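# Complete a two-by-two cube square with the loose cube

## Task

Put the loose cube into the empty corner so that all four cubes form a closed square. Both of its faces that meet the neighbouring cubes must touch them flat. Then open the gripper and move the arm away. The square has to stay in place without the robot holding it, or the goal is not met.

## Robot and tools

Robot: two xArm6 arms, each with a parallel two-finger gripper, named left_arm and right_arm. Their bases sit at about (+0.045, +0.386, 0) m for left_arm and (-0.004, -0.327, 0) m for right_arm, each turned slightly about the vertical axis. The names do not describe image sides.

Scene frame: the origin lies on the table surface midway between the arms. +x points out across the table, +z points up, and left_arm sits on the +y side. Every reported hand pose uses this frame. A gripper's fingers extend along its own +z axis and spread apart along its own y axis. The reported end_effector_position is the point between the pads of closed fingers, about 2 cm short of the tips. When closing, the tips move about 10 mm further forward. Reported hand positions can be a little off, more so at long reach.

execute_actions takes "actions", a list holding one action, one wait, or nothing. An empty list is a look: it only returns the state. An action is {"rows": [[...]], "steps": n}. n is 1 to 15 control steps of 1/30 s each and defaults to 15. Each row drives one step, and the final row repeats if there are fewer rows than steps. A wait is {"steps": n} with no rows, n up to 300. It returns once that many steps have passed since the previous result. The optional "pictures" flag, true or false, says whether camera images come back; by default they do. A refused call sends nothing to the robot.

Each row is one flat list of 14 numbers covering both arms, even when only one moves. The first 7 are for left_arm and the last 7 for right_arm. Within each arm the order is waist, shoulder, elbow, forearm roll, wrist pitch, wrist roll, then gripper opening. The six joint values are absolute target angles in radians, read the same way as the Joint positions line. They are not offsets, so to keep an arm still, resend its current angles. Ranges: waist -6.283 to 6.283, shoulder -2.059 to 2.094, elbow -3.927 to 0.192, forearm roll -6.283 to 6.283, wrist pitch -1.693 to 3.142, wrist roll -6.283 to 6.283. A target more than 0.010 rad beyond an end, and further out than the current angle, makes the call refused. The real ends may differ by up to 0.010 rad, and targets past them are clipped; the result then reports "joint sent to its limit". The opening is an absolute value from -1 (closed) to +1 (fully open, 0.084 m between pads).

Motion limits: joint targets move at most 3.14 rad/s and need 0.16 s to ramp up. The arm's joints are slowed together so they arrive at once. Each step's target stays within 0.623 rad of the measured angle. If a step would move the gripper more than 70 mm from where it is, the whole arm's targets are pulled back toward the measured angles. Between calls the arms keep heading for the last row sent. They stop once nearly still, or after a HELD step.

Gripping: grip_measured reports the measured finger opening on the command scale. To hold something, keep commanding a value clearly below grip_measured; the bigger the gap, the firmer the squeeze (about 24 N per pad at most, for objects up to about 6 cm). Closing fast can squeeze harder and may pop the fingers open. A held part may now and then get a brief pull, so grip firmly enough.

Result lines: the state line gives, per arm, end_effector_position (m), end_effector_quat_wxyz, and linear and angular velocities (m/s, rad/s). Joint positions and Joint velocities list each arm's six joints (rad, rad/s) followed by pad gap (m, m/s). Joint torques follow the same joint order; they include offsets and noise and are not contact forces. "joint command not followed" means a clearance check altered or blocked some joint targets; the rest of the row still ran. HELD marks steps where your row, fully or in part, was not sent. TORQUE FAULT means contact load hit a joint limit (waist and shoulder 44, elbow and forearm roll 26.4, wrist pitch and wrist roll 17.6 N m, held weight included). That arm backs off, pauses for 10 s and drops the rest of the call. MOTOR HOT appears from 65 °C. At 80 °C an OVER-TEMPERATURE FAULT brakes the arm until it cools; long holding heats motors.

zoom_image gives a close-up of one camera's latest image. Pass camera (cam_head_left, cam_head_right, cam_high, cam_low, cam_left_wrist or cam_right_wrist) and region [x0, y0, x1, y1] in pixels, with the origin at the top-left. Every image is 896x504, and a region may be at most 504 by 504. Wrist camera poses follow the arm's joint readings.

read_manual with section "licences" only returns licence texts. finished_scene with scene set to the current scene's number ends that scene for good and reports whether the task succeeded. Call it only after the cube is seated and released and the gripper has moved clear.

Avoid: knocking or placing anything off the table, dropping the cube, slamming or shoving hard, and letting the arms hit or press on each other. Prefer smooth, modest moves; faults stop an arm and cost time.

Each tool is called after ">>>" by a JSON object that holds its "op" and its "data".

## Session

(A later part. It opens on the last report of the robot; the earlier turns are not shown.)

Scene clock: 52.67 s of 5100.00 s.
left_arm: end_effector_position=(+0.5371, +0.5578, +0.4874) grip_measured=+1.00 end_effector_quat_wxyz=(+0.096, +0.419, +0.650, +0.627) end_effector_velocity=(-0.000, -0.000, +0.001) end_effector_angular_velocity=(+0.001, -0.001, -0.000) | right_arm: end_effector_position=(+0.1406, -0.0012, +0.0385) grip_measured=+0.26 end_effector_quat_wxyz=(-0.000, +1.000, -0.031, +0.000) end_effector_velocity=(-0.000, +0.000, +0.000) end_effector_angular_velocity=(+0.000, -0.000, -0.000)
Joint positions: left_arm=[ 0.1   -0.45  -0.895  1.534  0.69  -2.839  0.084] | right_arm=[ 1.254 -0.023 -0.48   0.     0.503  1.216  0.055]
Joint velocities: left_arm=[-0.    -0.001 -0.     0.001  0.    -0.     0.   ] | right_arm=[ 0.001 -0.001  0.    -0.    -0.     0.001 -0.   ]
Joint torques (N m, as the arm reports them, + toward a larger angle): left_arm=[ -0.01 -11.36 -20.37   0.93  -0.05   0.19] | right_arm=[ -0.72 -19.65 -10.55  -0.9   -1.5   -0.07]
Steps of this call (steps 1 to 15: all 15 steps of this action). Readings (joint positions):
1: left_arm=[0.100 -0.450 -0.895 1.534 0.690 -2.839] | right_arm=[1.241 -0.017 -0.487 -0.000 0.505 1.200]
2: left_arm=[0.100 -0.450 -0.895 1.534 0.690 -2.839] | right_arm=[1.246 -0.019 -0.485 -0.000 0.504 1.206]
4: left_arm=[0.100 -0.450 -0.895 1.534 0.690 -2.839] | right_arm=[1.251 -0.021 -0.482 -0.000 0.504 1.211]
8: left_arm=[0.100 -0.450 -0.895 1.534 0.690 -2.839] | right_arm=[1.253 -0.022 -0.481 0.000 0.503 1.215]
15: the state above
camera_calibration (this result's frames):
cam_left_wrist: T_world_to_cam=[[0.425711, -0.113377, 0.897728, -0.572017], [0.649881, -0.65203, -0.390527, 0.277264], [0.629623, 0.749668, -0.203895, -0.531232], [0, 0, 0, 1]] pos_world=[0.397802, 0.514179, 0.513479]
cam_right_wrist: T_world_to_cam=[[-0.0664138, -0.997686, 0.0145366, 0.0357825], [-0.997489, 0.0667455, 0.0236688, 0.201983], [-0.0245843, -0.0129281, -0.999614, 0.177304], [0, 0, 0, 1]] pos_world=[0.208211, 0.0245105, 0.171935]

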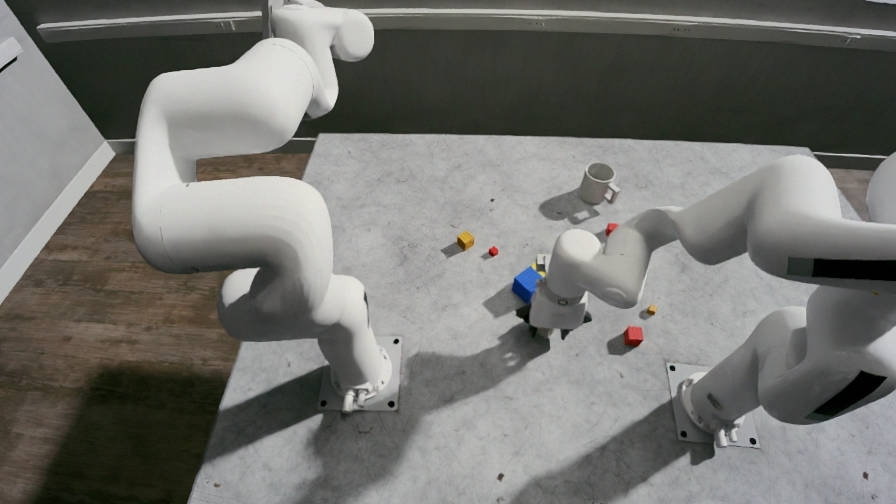

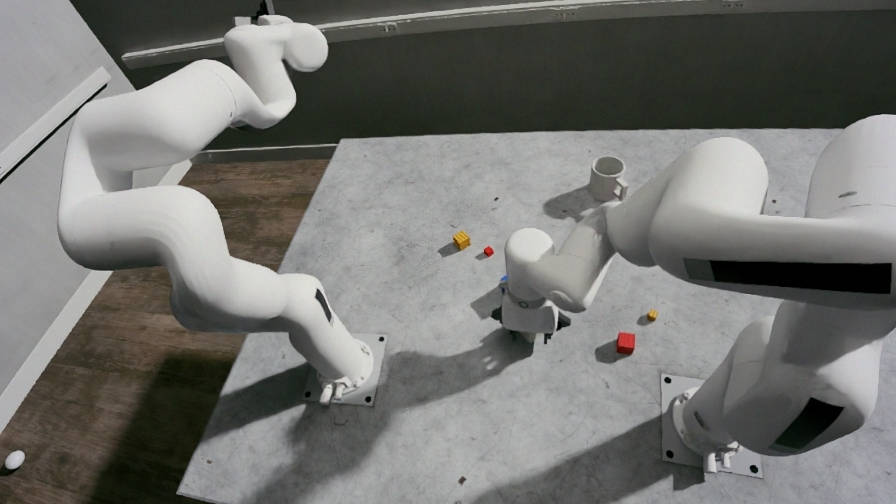

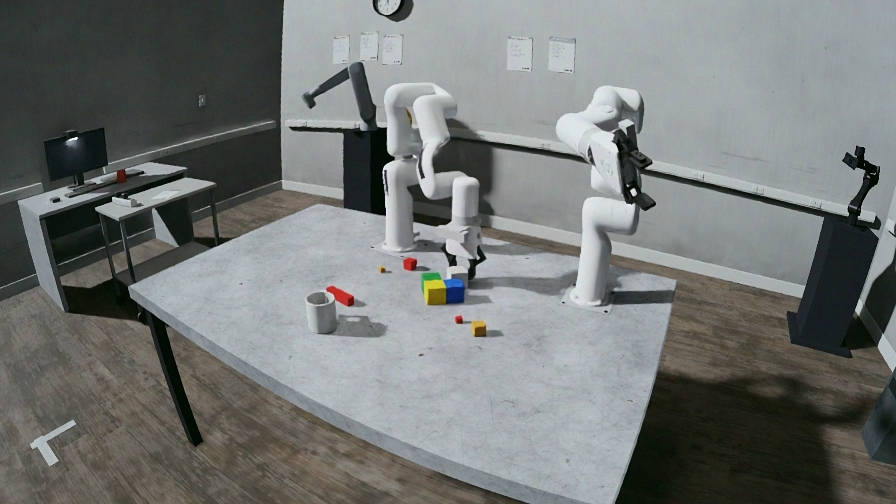

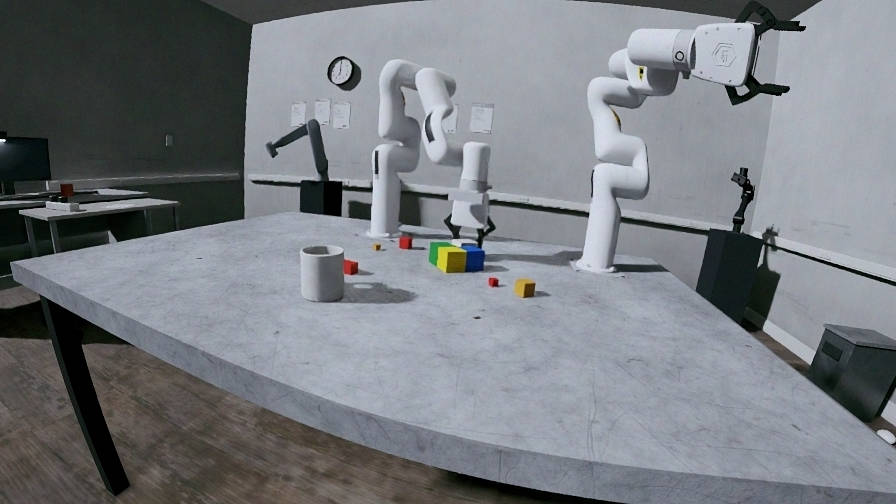

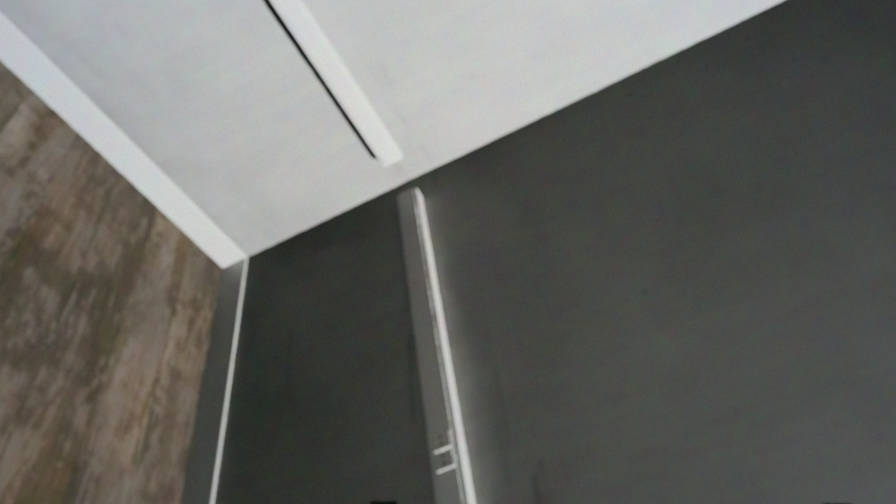

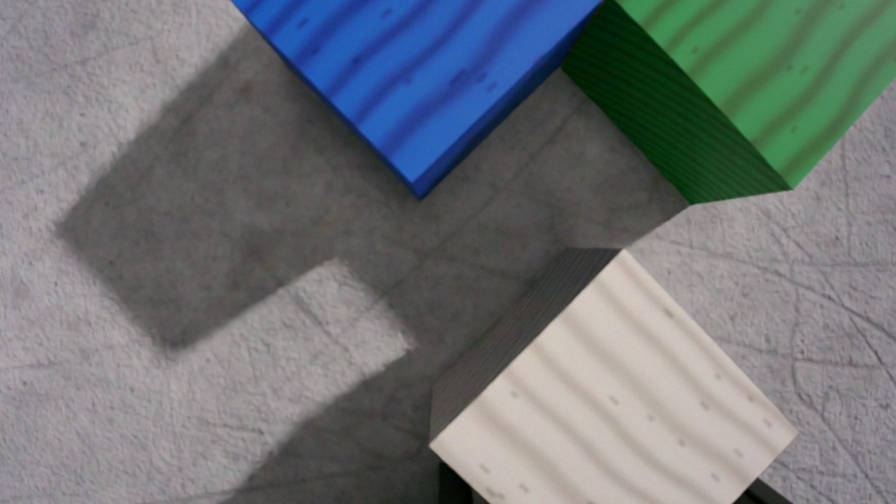

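>>> {"op": "execute_actions", "data": {"actions": [{"rows":[[0.1,-0.45,-0.895,1.534,0.69,-2.839,1,1.2517,-0.0217,-0.4817,0,0.5034,1.2137,0.27],[0.1,-0.45,-0.895,1.534,0.69,-2.839,1,1.2481,-0.0200,-0.4837,0,0.5037,1.2101,0.27],[0.1,-0.45,-0.895,1.534,0.69,-2.839,1,1.2445,-0.0183,-0.4857,0,0.5040,1.2065,0.27],[0.1,-0.45,-0.895,1.534,0.69,-2.839,1,1.2409,-0.0166,-0.4878,0,0.5044,1.2029,0.27],[0.1,-0.45,-0.895,1.534,0.69,-2.839,1,1.2373,-0.0149,-0.4898,0,0.5047,1.1993,0.27],[0.1,-0.45,-0.895,1.534,0.69,-2.839,1,1.2325,-0.0126,-0.4926,0,0.5052,1.1945,0.27],[0.1,-0.45,-0.895,1.534,0.69,-2.839,1,1.2277,-0.0103,-0.4954,0,0.5057,1.1897,0.27],[0.1,-0.45,-0.895,1.534,0.69,-2.839,1,1.2218,-0.0074,-0.4989,0,0.5063,1.1838,0.27],[0.1,-0.45,-0.895,1.534,0.69,-2.839,1,1.2159,-0.0045,-0.5025,0,0.5070,1.1779,0.27],[0.1,-0.45,-0.895,1.534,0.69,-2.839,1,1.2101,-0.0015,-0.5061,0,0.5076,1.1721,0.27],[0.1,-0.45,-0.895,1.534,0.69,-2.839,1,1.2043,0.0015,-0.5098,0,0.5083,1.1663,0.27],[0.1,-0.45,-0.895,1.534,0.69,-2.839,1,1.1985,0.0045,-0.5135,0,0.5090,1.1605,0.27],[0.1,-0.45,-0.895,1.534,0.69,-2.839,1,1.1927,0.0075,-0.5173,0,0.5098,1.1547,0.27],[0.1,-0.45,-0.895,1.534,0.69,-2.839,1,1.1870,0.0106,-0.5211,0,0.5105,1.1490,0.27],[0.1,-0.45,-0.895,1.534,0.69,-2.839,1,1.1813,0.0137,-0.5250,0,0.5113,1.1433,0.27]],"steps":15}], "pictures": false}}

>>> {"op": "execute_actions", "data": {"actions": [{"rows":[[0.1,-0.45,-0.895,1.534,0.69,-2.839,1,1.1757,0.0168,-0.5289,0,0.5121,1.1377,0.27],[0.1,-0.45,-0.895,1.534,0.69,-2.839,1,1.1701,0.0200,-0.5328,0,0.5128,1.1321,0.27],[0.1,-0.45,-0.895,1.534,0.69,-2.839,1,1.1645,0.0232,-0.5368,0,0.5136,1.1265,0.27],[0.1,-0.45,-0.895,1.534,0.69,-2.839,1,1.1589,0.0264,-0.5409,0,0.5145,1.1209,0.27],[0.1,-0.45,-0.895,1.534,0.69,-2.839,1,1.1534,0.0296,-0.5449,0,0.5153,1.1154,0.27],[0.1,-0.45,-0.895,1.534,0.69,-2.839,1,1.1490,0.0322,-0.5482,0,0.5160,1.1110,0.27],[0.1,-0.45,-0.895,1.534,0.69,-2.839,1,1.1452,0.0345,-0.5512,0,0.5167,1.1072,0.27],[0.1,-0.45,-0.895,1.534,0.69,-2.839,1,1.1425,0.0362,-0.5533,0,0.5171,1.1045,0.27],[0.1,-0.45,-0.895,1.534,0.69,-2.839,1,1.1403,0.0375,-0.5549,0,0.5174,1.1023,0.27],[0.1,-0.45,-0.895,1.534,0.69,-2.839,1,1.1392,0.0381,-0.5558,0,0.5177,1.1012,0.27]],"steps":15}], "pictures": false}}

>>> {"op": "execute_actions", "data": {"actions": [{"steps":8}]}}

Scene clock: 62.90 s of 5100.00 s.
left_arm: end_effector_position=(+0.5371, +0.5578, +0.4874) grip_measured=+1.00 end_effector_quat_wxyz=(+0.096, +0.419, +0.650, +0.627) end_effector_velocity=(-0.000, +0.000, +0.002) end_effector_angular_velocity=(+0.000, -0.003, +0.000) | right_arm: end_effector_position=(+0.1621, -0.0014, +0.0385) grip_measured=+0.26 end_effector_quat_wxyz=(-0.000, +1.000, -0.031, +0.000) end_effector_velocity=(+0.070, -0.001, +0.000) end_effector_angular_velocity=(+0.000, -0.000, -0.002)
Joint positions: left_arm=[ 0.1   -0.45  -0.895  1.534  0.69  -2.839  0.084] | right_arm=[ 1.2    0.004 -0.513  0.     0.509  1.162  0.055]
Joint velocities: left_arm=[ 0.    -0.001 -0.002  0.    -0.    -0.     0.   ] | right_arm=[-0.171  0.089 -0.11  -0.     0.021 -0.17   0.   ]
Joint torques (N m, as the arm reports them, + toward a larger angle): left_arm=[ -0.29 -11.31 -20.34   0.69   0.     0.23] | right_arm=[ -0.44 -20.23 -10.38  -0.59  -1.44  -0.12]
Steps of this call (steps 1 to 15: the robot went on to your last target; steps 16 to 90: nothing new was sent; then 6.73 s passed at rest; steps 91 to 105: all 15 steps of this action). Readings (joint positions):
91: left_arm=[0.100 -0.450 -0.895 1.534 0.690 -2.839] | right_arm=[1.254 -0.023 -0.480 0.000 0.503 1.216]
92: left_arm=[0.100 -0.450 -0.895 1.534 0.690 -2.839] | right_arm=[1.254 -0.023 -0.481 -0.000 0.503 1.216]
94: left_arm=[0.100 -0.450 -0.895 1.534 0.690 -2.839] | right_arm=[1.250 -0.021 -0.483 -0.000 0.504 1.212]
98: left_arm=[0.100 -0.450 -0.895 1.534 0.690 -2.839] | right_arm=[1.237 -0.015 -0.490 0.000 0.505 1.199]
105: the state above

Scene clock: 63.40 s of 5100.00 s.
left_arm: end_effector_position=(+0.5371, +0.5578, +0.4874) grip_measured=+1.00 end_effector_quat_wxyz=(+0.096, +0.419, +0.650, +0.627) end_effector_velocity=(-0.000, -0.000, +0.000) end_effector_angular_velocity=(-0.001, -0.001, +0.000) | right_arm: end_effector_position=(+0.1871, -0.0017, +0.0385) grip_measured=+0.26 end_effector_quat_wxyz=(+0.000, +1.000, -0.031, +0.000) end_effector_velocity=(+0.004, -0.000, -0.000) end_effector_angular_velocity=(-0.002, +0.001, +0.004)
Joint positions: left_arm=[ 0.1   -0.45  -0.895  1.534  0.69  -2.839  0.084] | right_arm=[ 1.14   0.037 -0.555  0.     0.518  1.102  0.055]
Joint velocities: left_arm=[ 0.    -0.    -0.    -0.001 -0.     0.     0.   ] | right_arm=[-0.009  0.007 -0.008 -0.     0.003 -0.013  0.   ]
Joint torques (N m, as the arm reports them, + toward a larger angle): left_arm=[ -0.34 -11.32 -20.26   0.77  -0.04   0.11] | right_arm=[  0.79 -21.26 -10.73  -0.7   -1.42  -0.13]
Steps of this call (steps 1 to 15: all 15 steps of this action). Readings (joint positions):
1: left_arm=[0.100 -0.450 -0.895 1.534 0.690 -2.839] | right_arm=[1.194 0.007 -0.516 0.000 0.510 1.156]
2: left_arm=[0.100 -0.450 -0.895 1.534 0.690 -2.839] | right_arm=[1.189 0.010 -0.520 0.000 0.510 1.151]
4: left_arm=[0.100 -0.450 -0.895 1.534 0.690 -2.839] | right_arm=[1.177 0.016 -0.528 0.000 0.512 1.139]
8: left_arm=[0.100 -0.450 -0.895 1.534 0.690 -2.839] | right_arm=[1.156 0.028 -0.543 0.000 0.515 1.118]
15: the state above

Scene clock: 63.67 s of 5100.00 s.
left_arm: end_effector_position=(+0.5371, +0.5578, +0.4874) grip_measured=+1.00 end_effector_quat_wxyz=(+0.096, +0.419, +0.650, +0.627) end_effector_velocity=(+0.000, -0.000, +0.000) end_effector_angular_velocity=(+0.001, +0.000, +0.000) | right_arm: end_effector_position=(+0.1875, -0.0017, +0.0385) grip_measured=+0.26 end_effector_quat_wxyz=(+0.000, +1.000, -0.031, -0.000) end_effector_velocity=(+0.001, +0.000, +0.000) end_effector_angular_velocity=(+0.001, -0.001, -0.001)
Joint positions: left_arm=[ 0.1   -0.45  -0.895  1.534  0.69  -2.839  0.084] | right_arm=[ 1.139  0.038 -0.556 -0.     0.518  1.101  0.055]
Joint velocities: left_arm=[-0.001  0.001 -0.001  0.001  0.001 -0.     0.   ] | right_arm=[-0.002  0.    -0.001  0.     0.    -0.001 -0.   ]
Joint torques (N m, as the arm reports them, + toward a larger angle): left_arm=[ -0.11 -11.66 -20.32   0.72  -0.15   0.19] | right_arm=[  0.05 -20.45 -10.56  -0.59  -1.67  -0.35]
Steps of this call (steps 1 to 8: the robot went on to your last target). Readings (joint positions):
1: left_arm=[0.100 -0.450 -0.895 1.534 0.690 -2.839] | right_arm=[1.140 0.038 -0.555 -0.000 0.518 1.102]
2: left_arm=[0.100 -0.450 -0.895 1.534 0.690 -2.839] | right_arm=[1.140 0.038 -0.555 -0.000 0.518 1.102]
4: left_arm=[0.100 -0.450 -0.895 1.534 0.690 -2.839] | right_arm=[1.140 0.038 -0.556 -0.000 0.518 1.101]
8: the state above
camera_calibration (this result's frames):
cam_left_wrist: T_world_to_cam=[[0.425711, -0.113377, 0.897728, -0.572017], [0.649881, -0.65203, -0.390527, 0.277264], [0.629623, 0.749668, -0.203895, -0.531232], [0, 0, 0, 1]] pos_world=[0.397802, 0.514178, 0.513479]
cam_right_wrist: T_world_to_cam=[[-0.0661494, -0.997703, 0.0145843, 0.0383569], [-0.997506, 0.0664826, 0.0236843, 0.248797], [-0.0245995, -0.0129813, -0.999613, 0.178466], [0, 0, 0, 1]] pos_world=[0.255104, 0.0240449, 0.171945]

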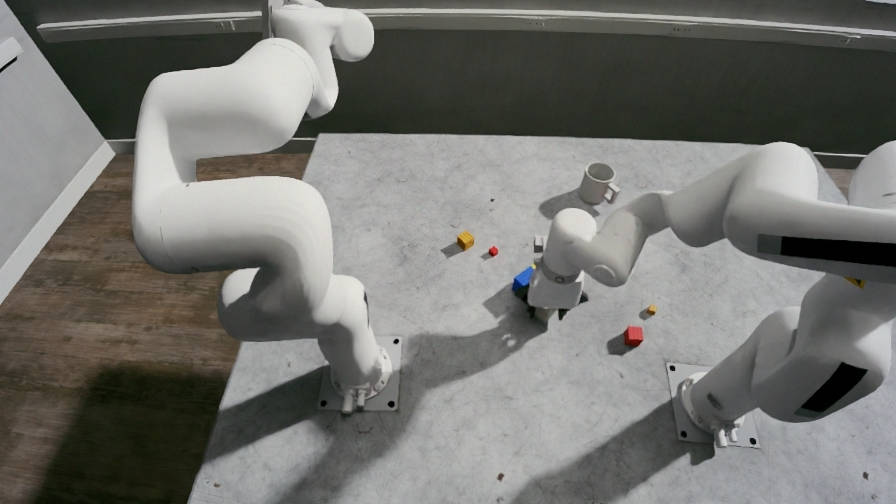

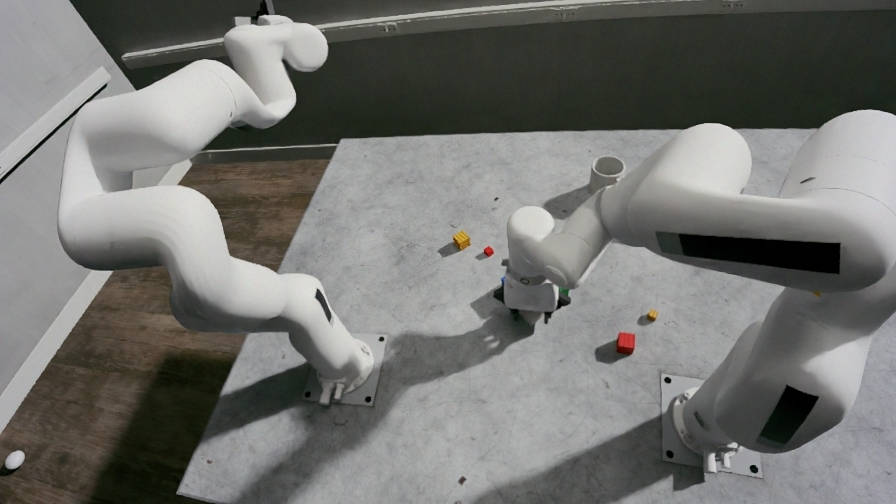

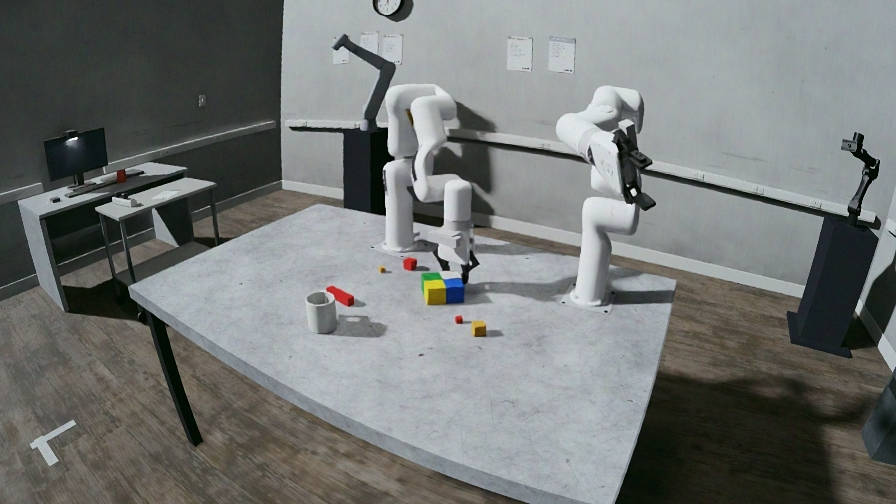

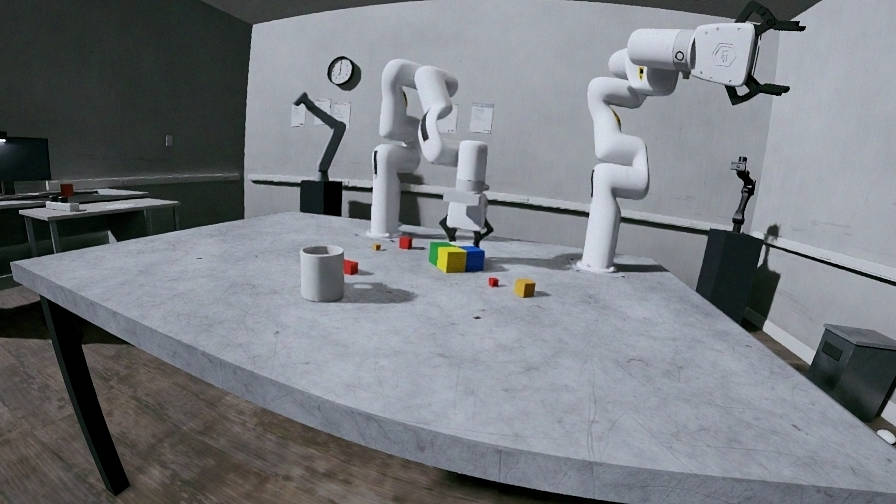

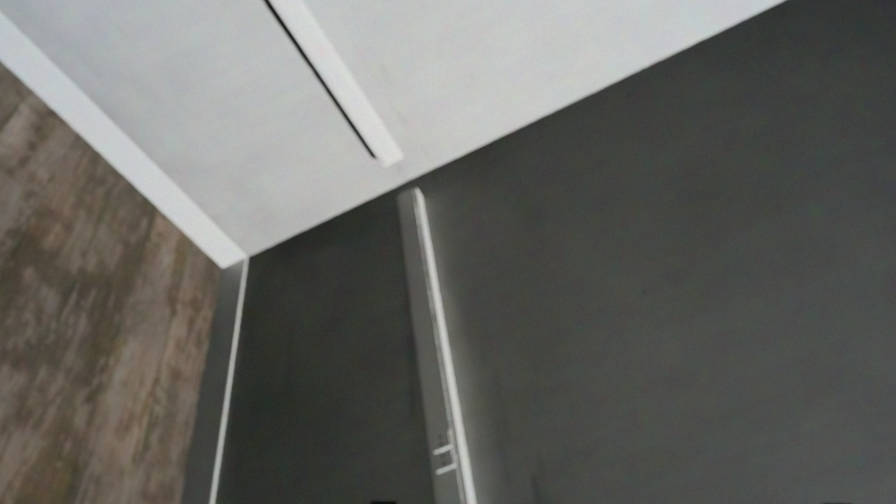

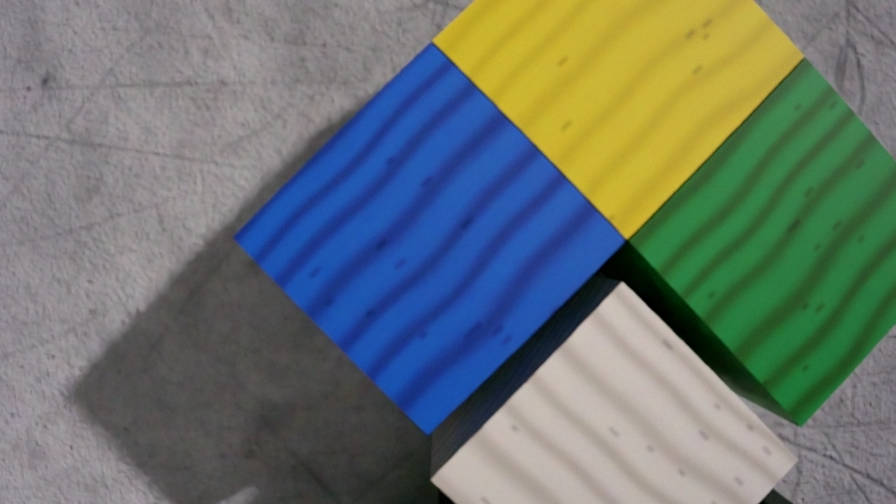

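>>> {"op": "zoom_image", "data": {"camera": "cam_right_wrist", "region": [400, 220, 830, 500]}}

Region (400, 220, 830, 500) of cam_right_wrist's 896x504 image, scaled by 1.172, with more detail than that image has; it fills the top 328 rows of this view, and the rest is white.

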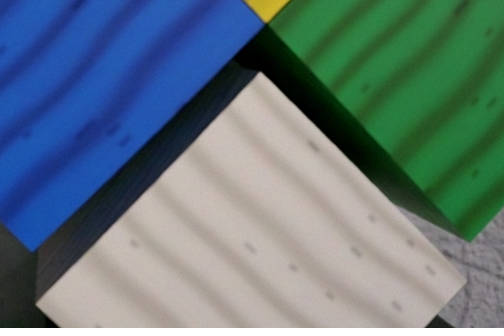

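>>> {"op": "zoom_image", "data": {"camera": "cam_right_wrist", "region": [590, 225, 660, 295]}}

>>> {"op": "zoom_image", "data": {"camera": "cam_right_wrist", "region": [395, 420, 465, 490]}}

>>> {"op": "zoom_image", "data": {"camera": "cam_right_wrist", "region": [765, 410, 835, 480]}}

Region (590, 225, 660, 295) of cam_right_wrist's 896x504 image, scaled by 7.200, with more detail than that image has.

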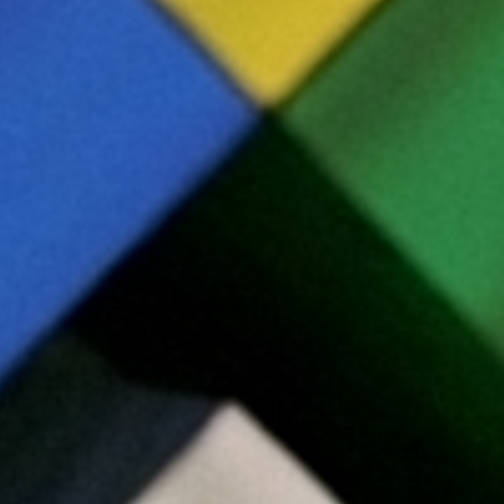

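Region (395, 420, 465, 490) of cam_right_wrist's 896x504 image, scaled by 7.200, with more detail than that image has.

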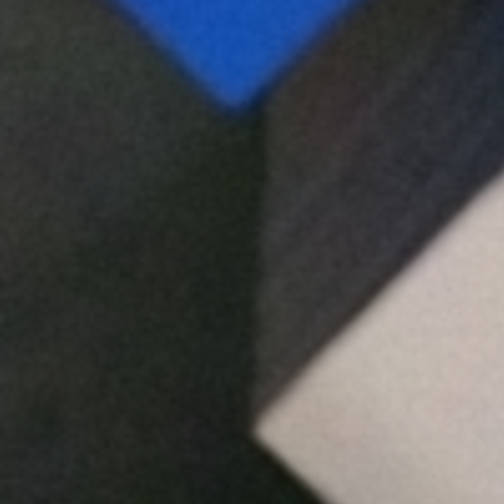

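Region (765, 410, 835, 480) of cam_right_wrist's 896x504 image, scaled by 7.200, with more detail than that image has.

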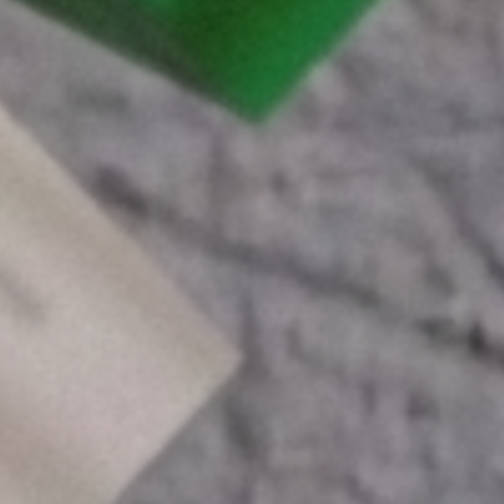

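>>> {"op": "execute_actions", "data": {"actions": [{"rows":[[0.1,-0.45,-0.895,1.534,0.69,-2.839,1,1.1385,0.0387,-0.5565,0,0.5178,1.1020,0.27],[0.1,-0.45,-0.895,1.534,0.69,-2.839,1,1.1370,0.0398,-0.5579,0,0.5181,1.1035,0.27],[0.1,-0.45,-0.895,1.534,0.69,-2.839,1,1.1352,0.0411,-0.5596,0,0.5185,1.1053,0.27],[0.1,-0.45,-0.895,1.534,0.69,-2.839,1,1.1333,0.0425,-0.5615,0,0.5190,1.1073,0.27],[0.1,-0.45,-0.895,1.534,0.69,-2.839,1,1.1314,0.0440,-0.5633,0,0.5193,1.1093,0.27],[0.1,-0.45,-0.895,1.534,0.69,-2.839,1,1.1294,0.0454,-0.5652,0,0.5198,1.1112,0.27],[0.1,-0.45,-0.895,1.534,0.69,-2.839,1,1.1277,0.0467,-0.5669,0,0.5202,1.1131,0.27],[0.1,-0.45,-0.895,1.534,0.69,-2.839,1,1.1262,0.0478,-0.5683,0,0.5205,1.1146,0.27],[0.1,-0.45,-0.895,1.534,0.69,-2.839,1,1.1251,0.0486,-0.5693,0,0.5207,1.1156,0.27],[0.1,-0.45,-0.895,1.534,0.69,-2.839,1,1.1244,0.04915,-0.5700,0,0.52085,1.1164,0.27]],"steps":15}], "pictures": false}}

>>> {"op": "execute_actions", "data": {"actions": [{"steps":6}]}}

Scene clock: 73.17 s of 5100.00 s.
left_arm: end_effector_position=(+0.5371, +0.5578, +0.4874) grip_measured=+1.00 end_effector_quat_wxyz=(+0.096, +0.419, +0.650, +0.627) end_effector_velocity=(-0.001, +0.001, +0.001) end_effector_angular_velocity=(+0.000, -0.001, +0.002) | right_arm: end_effector_position=(+0.1943, -0.0012, +0.0385) grip_measured=+0.26 end_effector_quat_wxyz=(+0.000, +0.999, -0.046, +0.000) end_effector_velocity=(+0.002, -0.000, -0.000) end_effector_angular_velocity=(-0.001, +0.001, -0.011)
Joint positions: left_arm=[ 0.1   -0.45  -0.895  1.534  0.69  -2.839  0.084] | right_arm=[ 1.125  0.049 -0.57   0.     0.521  1.116  0.055]
Joint velocities: left_arm=[ 0.001 -0.001 -0.    -0.     0.001 -0.     0.   ] | right_arm=[-0.005  0.003 -0.004 -0.     0.002  0.006  0.   ]
Joint torques (N m, as the arm reports them, + toward a larger angle): left_arm=[ -0.37 -11.14 -20.22   0.72  -0.14   0.28] | right_arm=[  0.11 -22.02 -10.96  -0.95  -1.53  -0.05]
Steps of this call (steps 1 to 15: the robot went on to your last target; steps 16 to 90: nothing new was sent; then 6.00 s passed at rest; steps 91 to 105: all 15 steps of this action). Readings (joint positions):
91: left_arm=[0.100 -0.450 -0.895 1.534 0.690 -2.839] | right_arm=[1.139 0.038 -0.556 -0.000 0.518 1.101]
92: left_arm=[0.100 -0.450 -0.895 1.534 0.690 -2.839] | right_arm=[1.139 0.038 -0.556 -0.000 0.518 1.101]
94: left_arm=[0.100 -0.450 -0.895 1.534 0.690 -2.839] | right_arm=[1.138 0.039 -0.557 -0.000 0.518 1.103]
98: left_arm=[0.100 -0.450 -0.895 1.534 0.690 -2.839] | right_arm=[1.131 0.044 -0.563 -0.000 0.519 1.109]
105: the state above

Scene clock: 73.37 s of 5100.00 s.
left_arm: end_effector_position=(+0.5371, +0.5578, +0.4874) grip_measured=+1.00 end_effector_quat_wxyz=(+0.096, +0.419, +0.650, +0.627) end_effector_velocity=(+0.000, +0.001, -0.001) end_effector_angular_velocity=(-0.001, +0.001, +0.001) | right_arm: end_effector_position=(+0.1944, -0.0012, +0.0385) grip_measured=+0.26 end_effector_quat_wxyz=(+0.000, +0.999, -0.046, -0.000) end_effector_velocity=(+0.000, +0.000, +0.000) end_effector_angular_velocity=(+0.001, -0.000, -0.002)
Joint positions: left_arm=[ 0.1   -0.45  -0.895  1.534  0.69  -2.839  0.084] | right_arm=[ 1.124  0.049 -0.57  -0.     0.521  1.116  0.055]
Joint velocities: left_arm=[ 0.001  0.001 -0.    -0.001 -0.    -0.     0.   ] | right_arm=[-0.001  0.    -0.001  0.     0.     0.001  0.   ]
Joint torques (N m, as the arm reports them, + toward a larger angle): left_arm=[ -0.16 -11.47 -20.27   0.81   0.03   0.23] | right_arm=[ -0.21 -21.87 -10.98  -1.12  -1.63  -0.05]
Steps of this call (steps 1 to 6: the robot went on to your last target). Readings (joint positions):
1: left_arm=[0.100 -0.450 -0.895 1.534 0.690 -2.839] | right_arm=[1.125 0.049 -0.570 0.000 0.521 1.116]
2: left_arm=[0.100 -0.450 -0.895 1.534 0.690 -2.839] | right_arm=[1.125 0.049 -0.570 -0.000 0.521 1.116]
4: left_arm=[0.100 -0.450 -0.895 1.534 0.690 -2.839] | right_arm=[1.125 0.049 -0.570 -0.000 0.521 1.116]
6: the state above
camera_calibration (this result's frames):
cam_left_wrist: T_world_to_cam=[[0.425711, -0.113378, 0.897728, -0.572016], [0.64988, -0.652031, -0.390527, 0.277264], [0.629623, 0.749668, -0.203895, -0.531232], [0, 0, 0, 1]] pos_world=[0.397802, 0.514178, 0.513479]
cam_right_wrist: T_world_to_cam=[[-0.0960332, -0.995271, 0.0145942, 0.0450995], [-0.995065, 0.0963606, 0.0236895, 0.255174], [-0.0249838, -0.0122472, -0.999613, 0.178731], [0, 0, 0, 1]] pos_world=[0.262711, 0.0224865, 0.171958]

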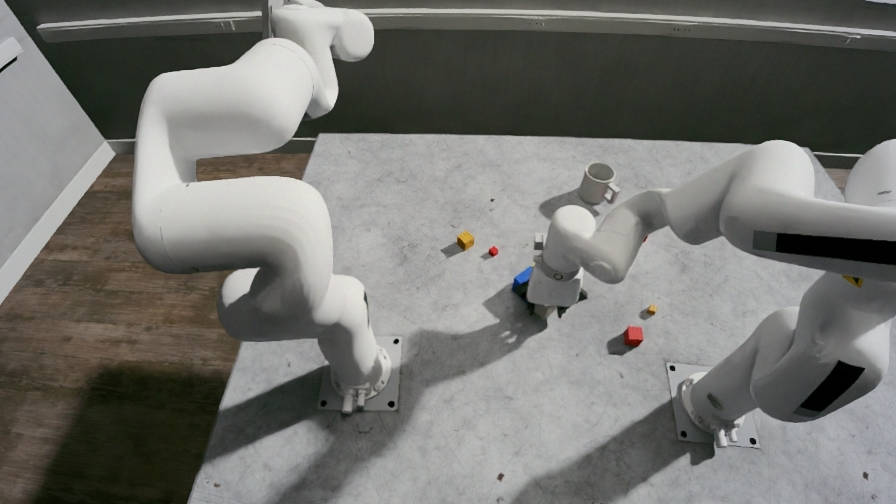

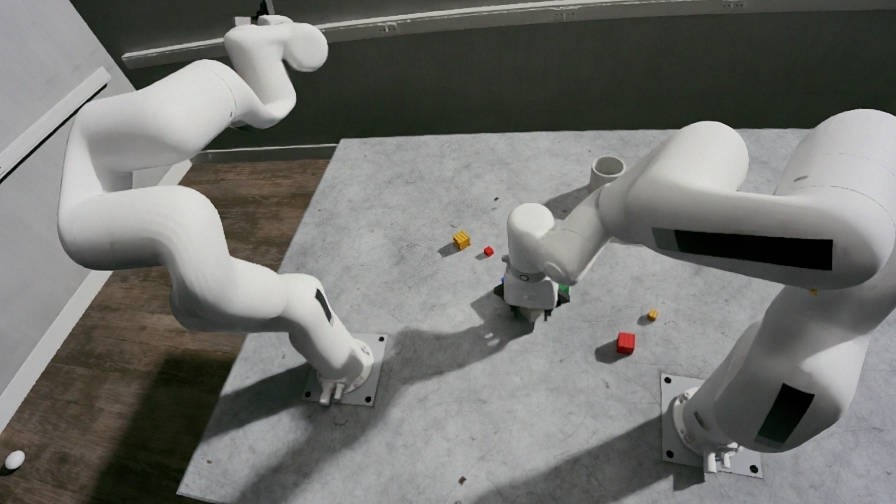

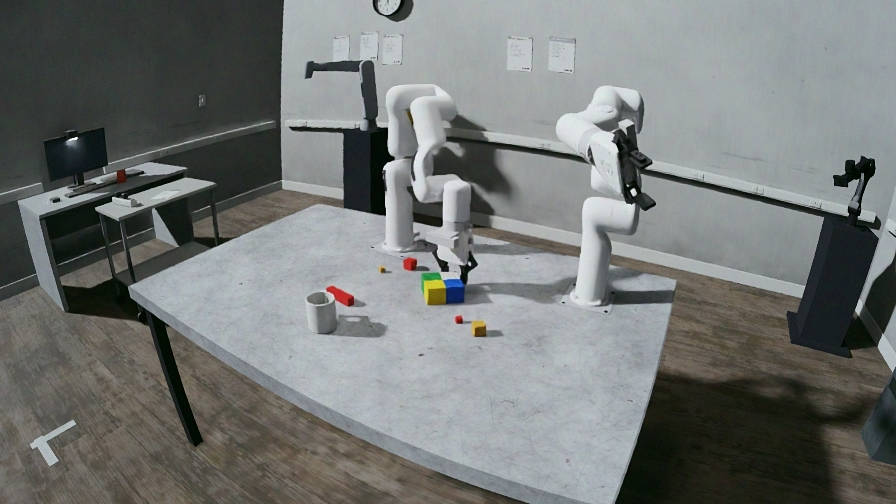

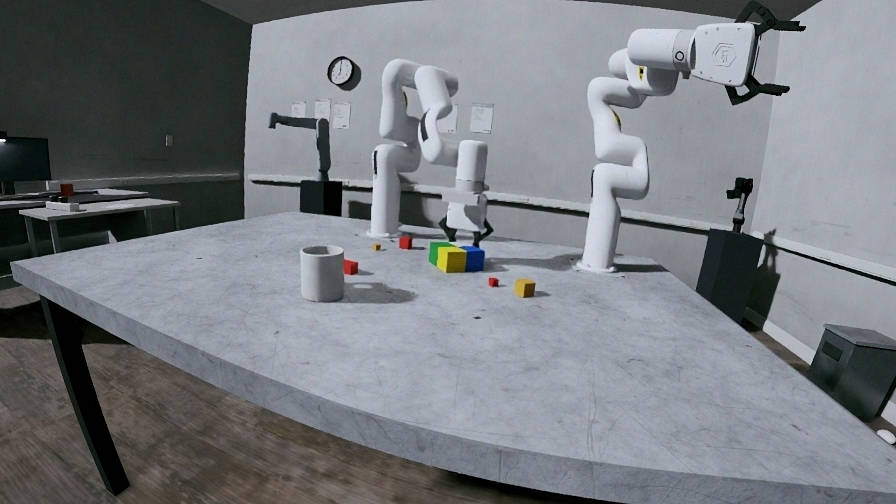

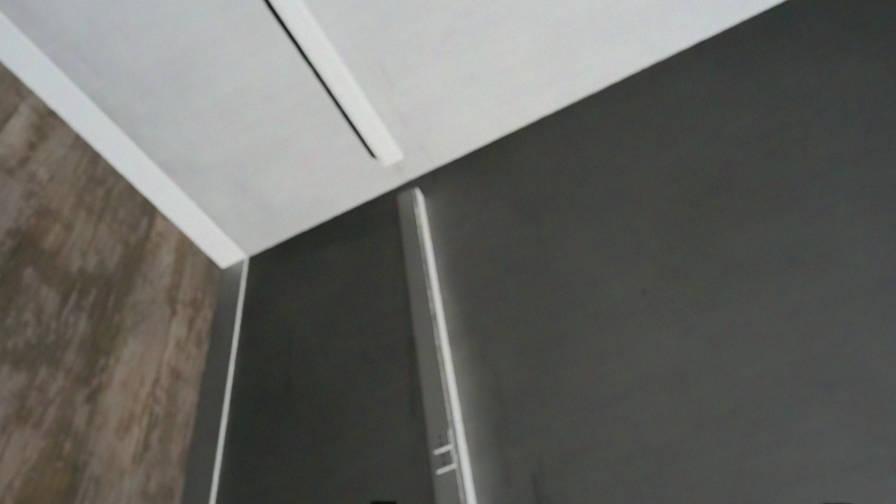

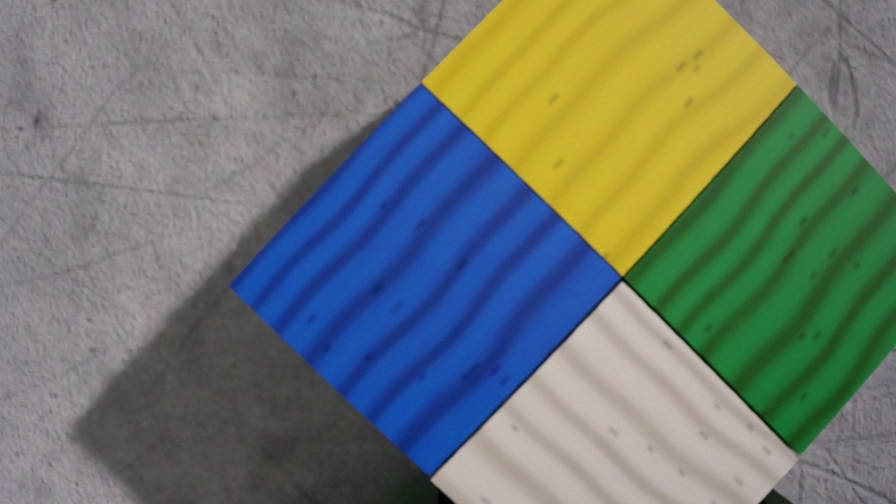

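>>> {"op": "zoom_image", "data": {"camera": "cam_right_wrist", "region": [597, 253, 647, 303]}}

>>> {"op": "zoom_image", "data": {"camera": "cam_right_wrist", "region": [415, 445, 465, 495]}}

>>> {"op": "zoom_image", "data": {"camera": "cam_right_wrist", "region": [768, 425, 818, 475]}}

Region (597, 253, 647, 303) of cam_right_wrist's 896x504 image, scaled by 10.080, with more detail than that image has.

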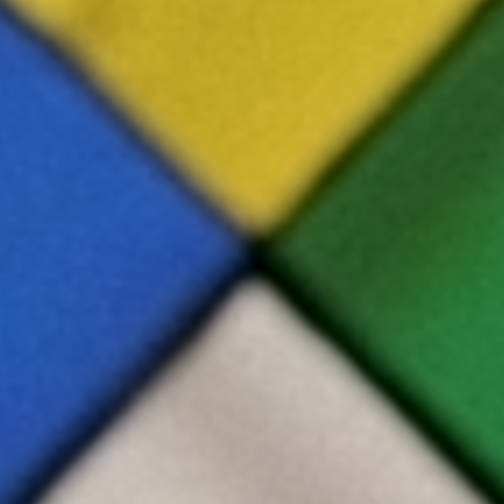

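Region (415, 445, 465, 495) of cam_right_wrist's 896x504 image, scaled by 10.080, with more detail than that image has.

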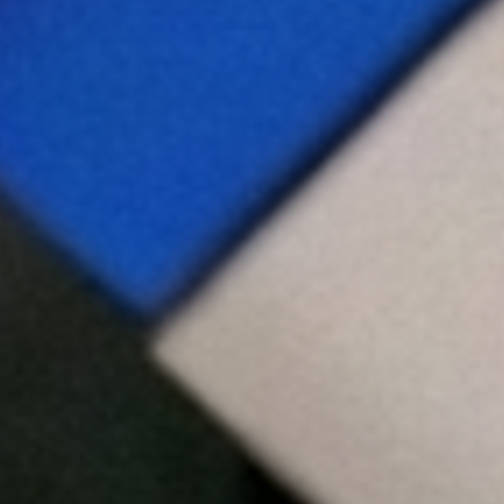

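Region (768, 425, 818, 475) of cam_right_wrist's 896x504 image, scaled by 10.080, with more detail than that image has.

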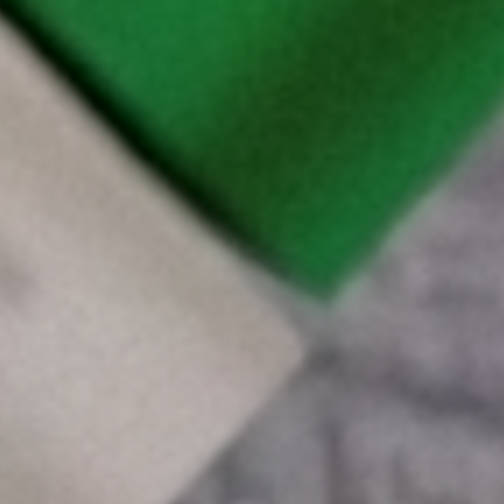

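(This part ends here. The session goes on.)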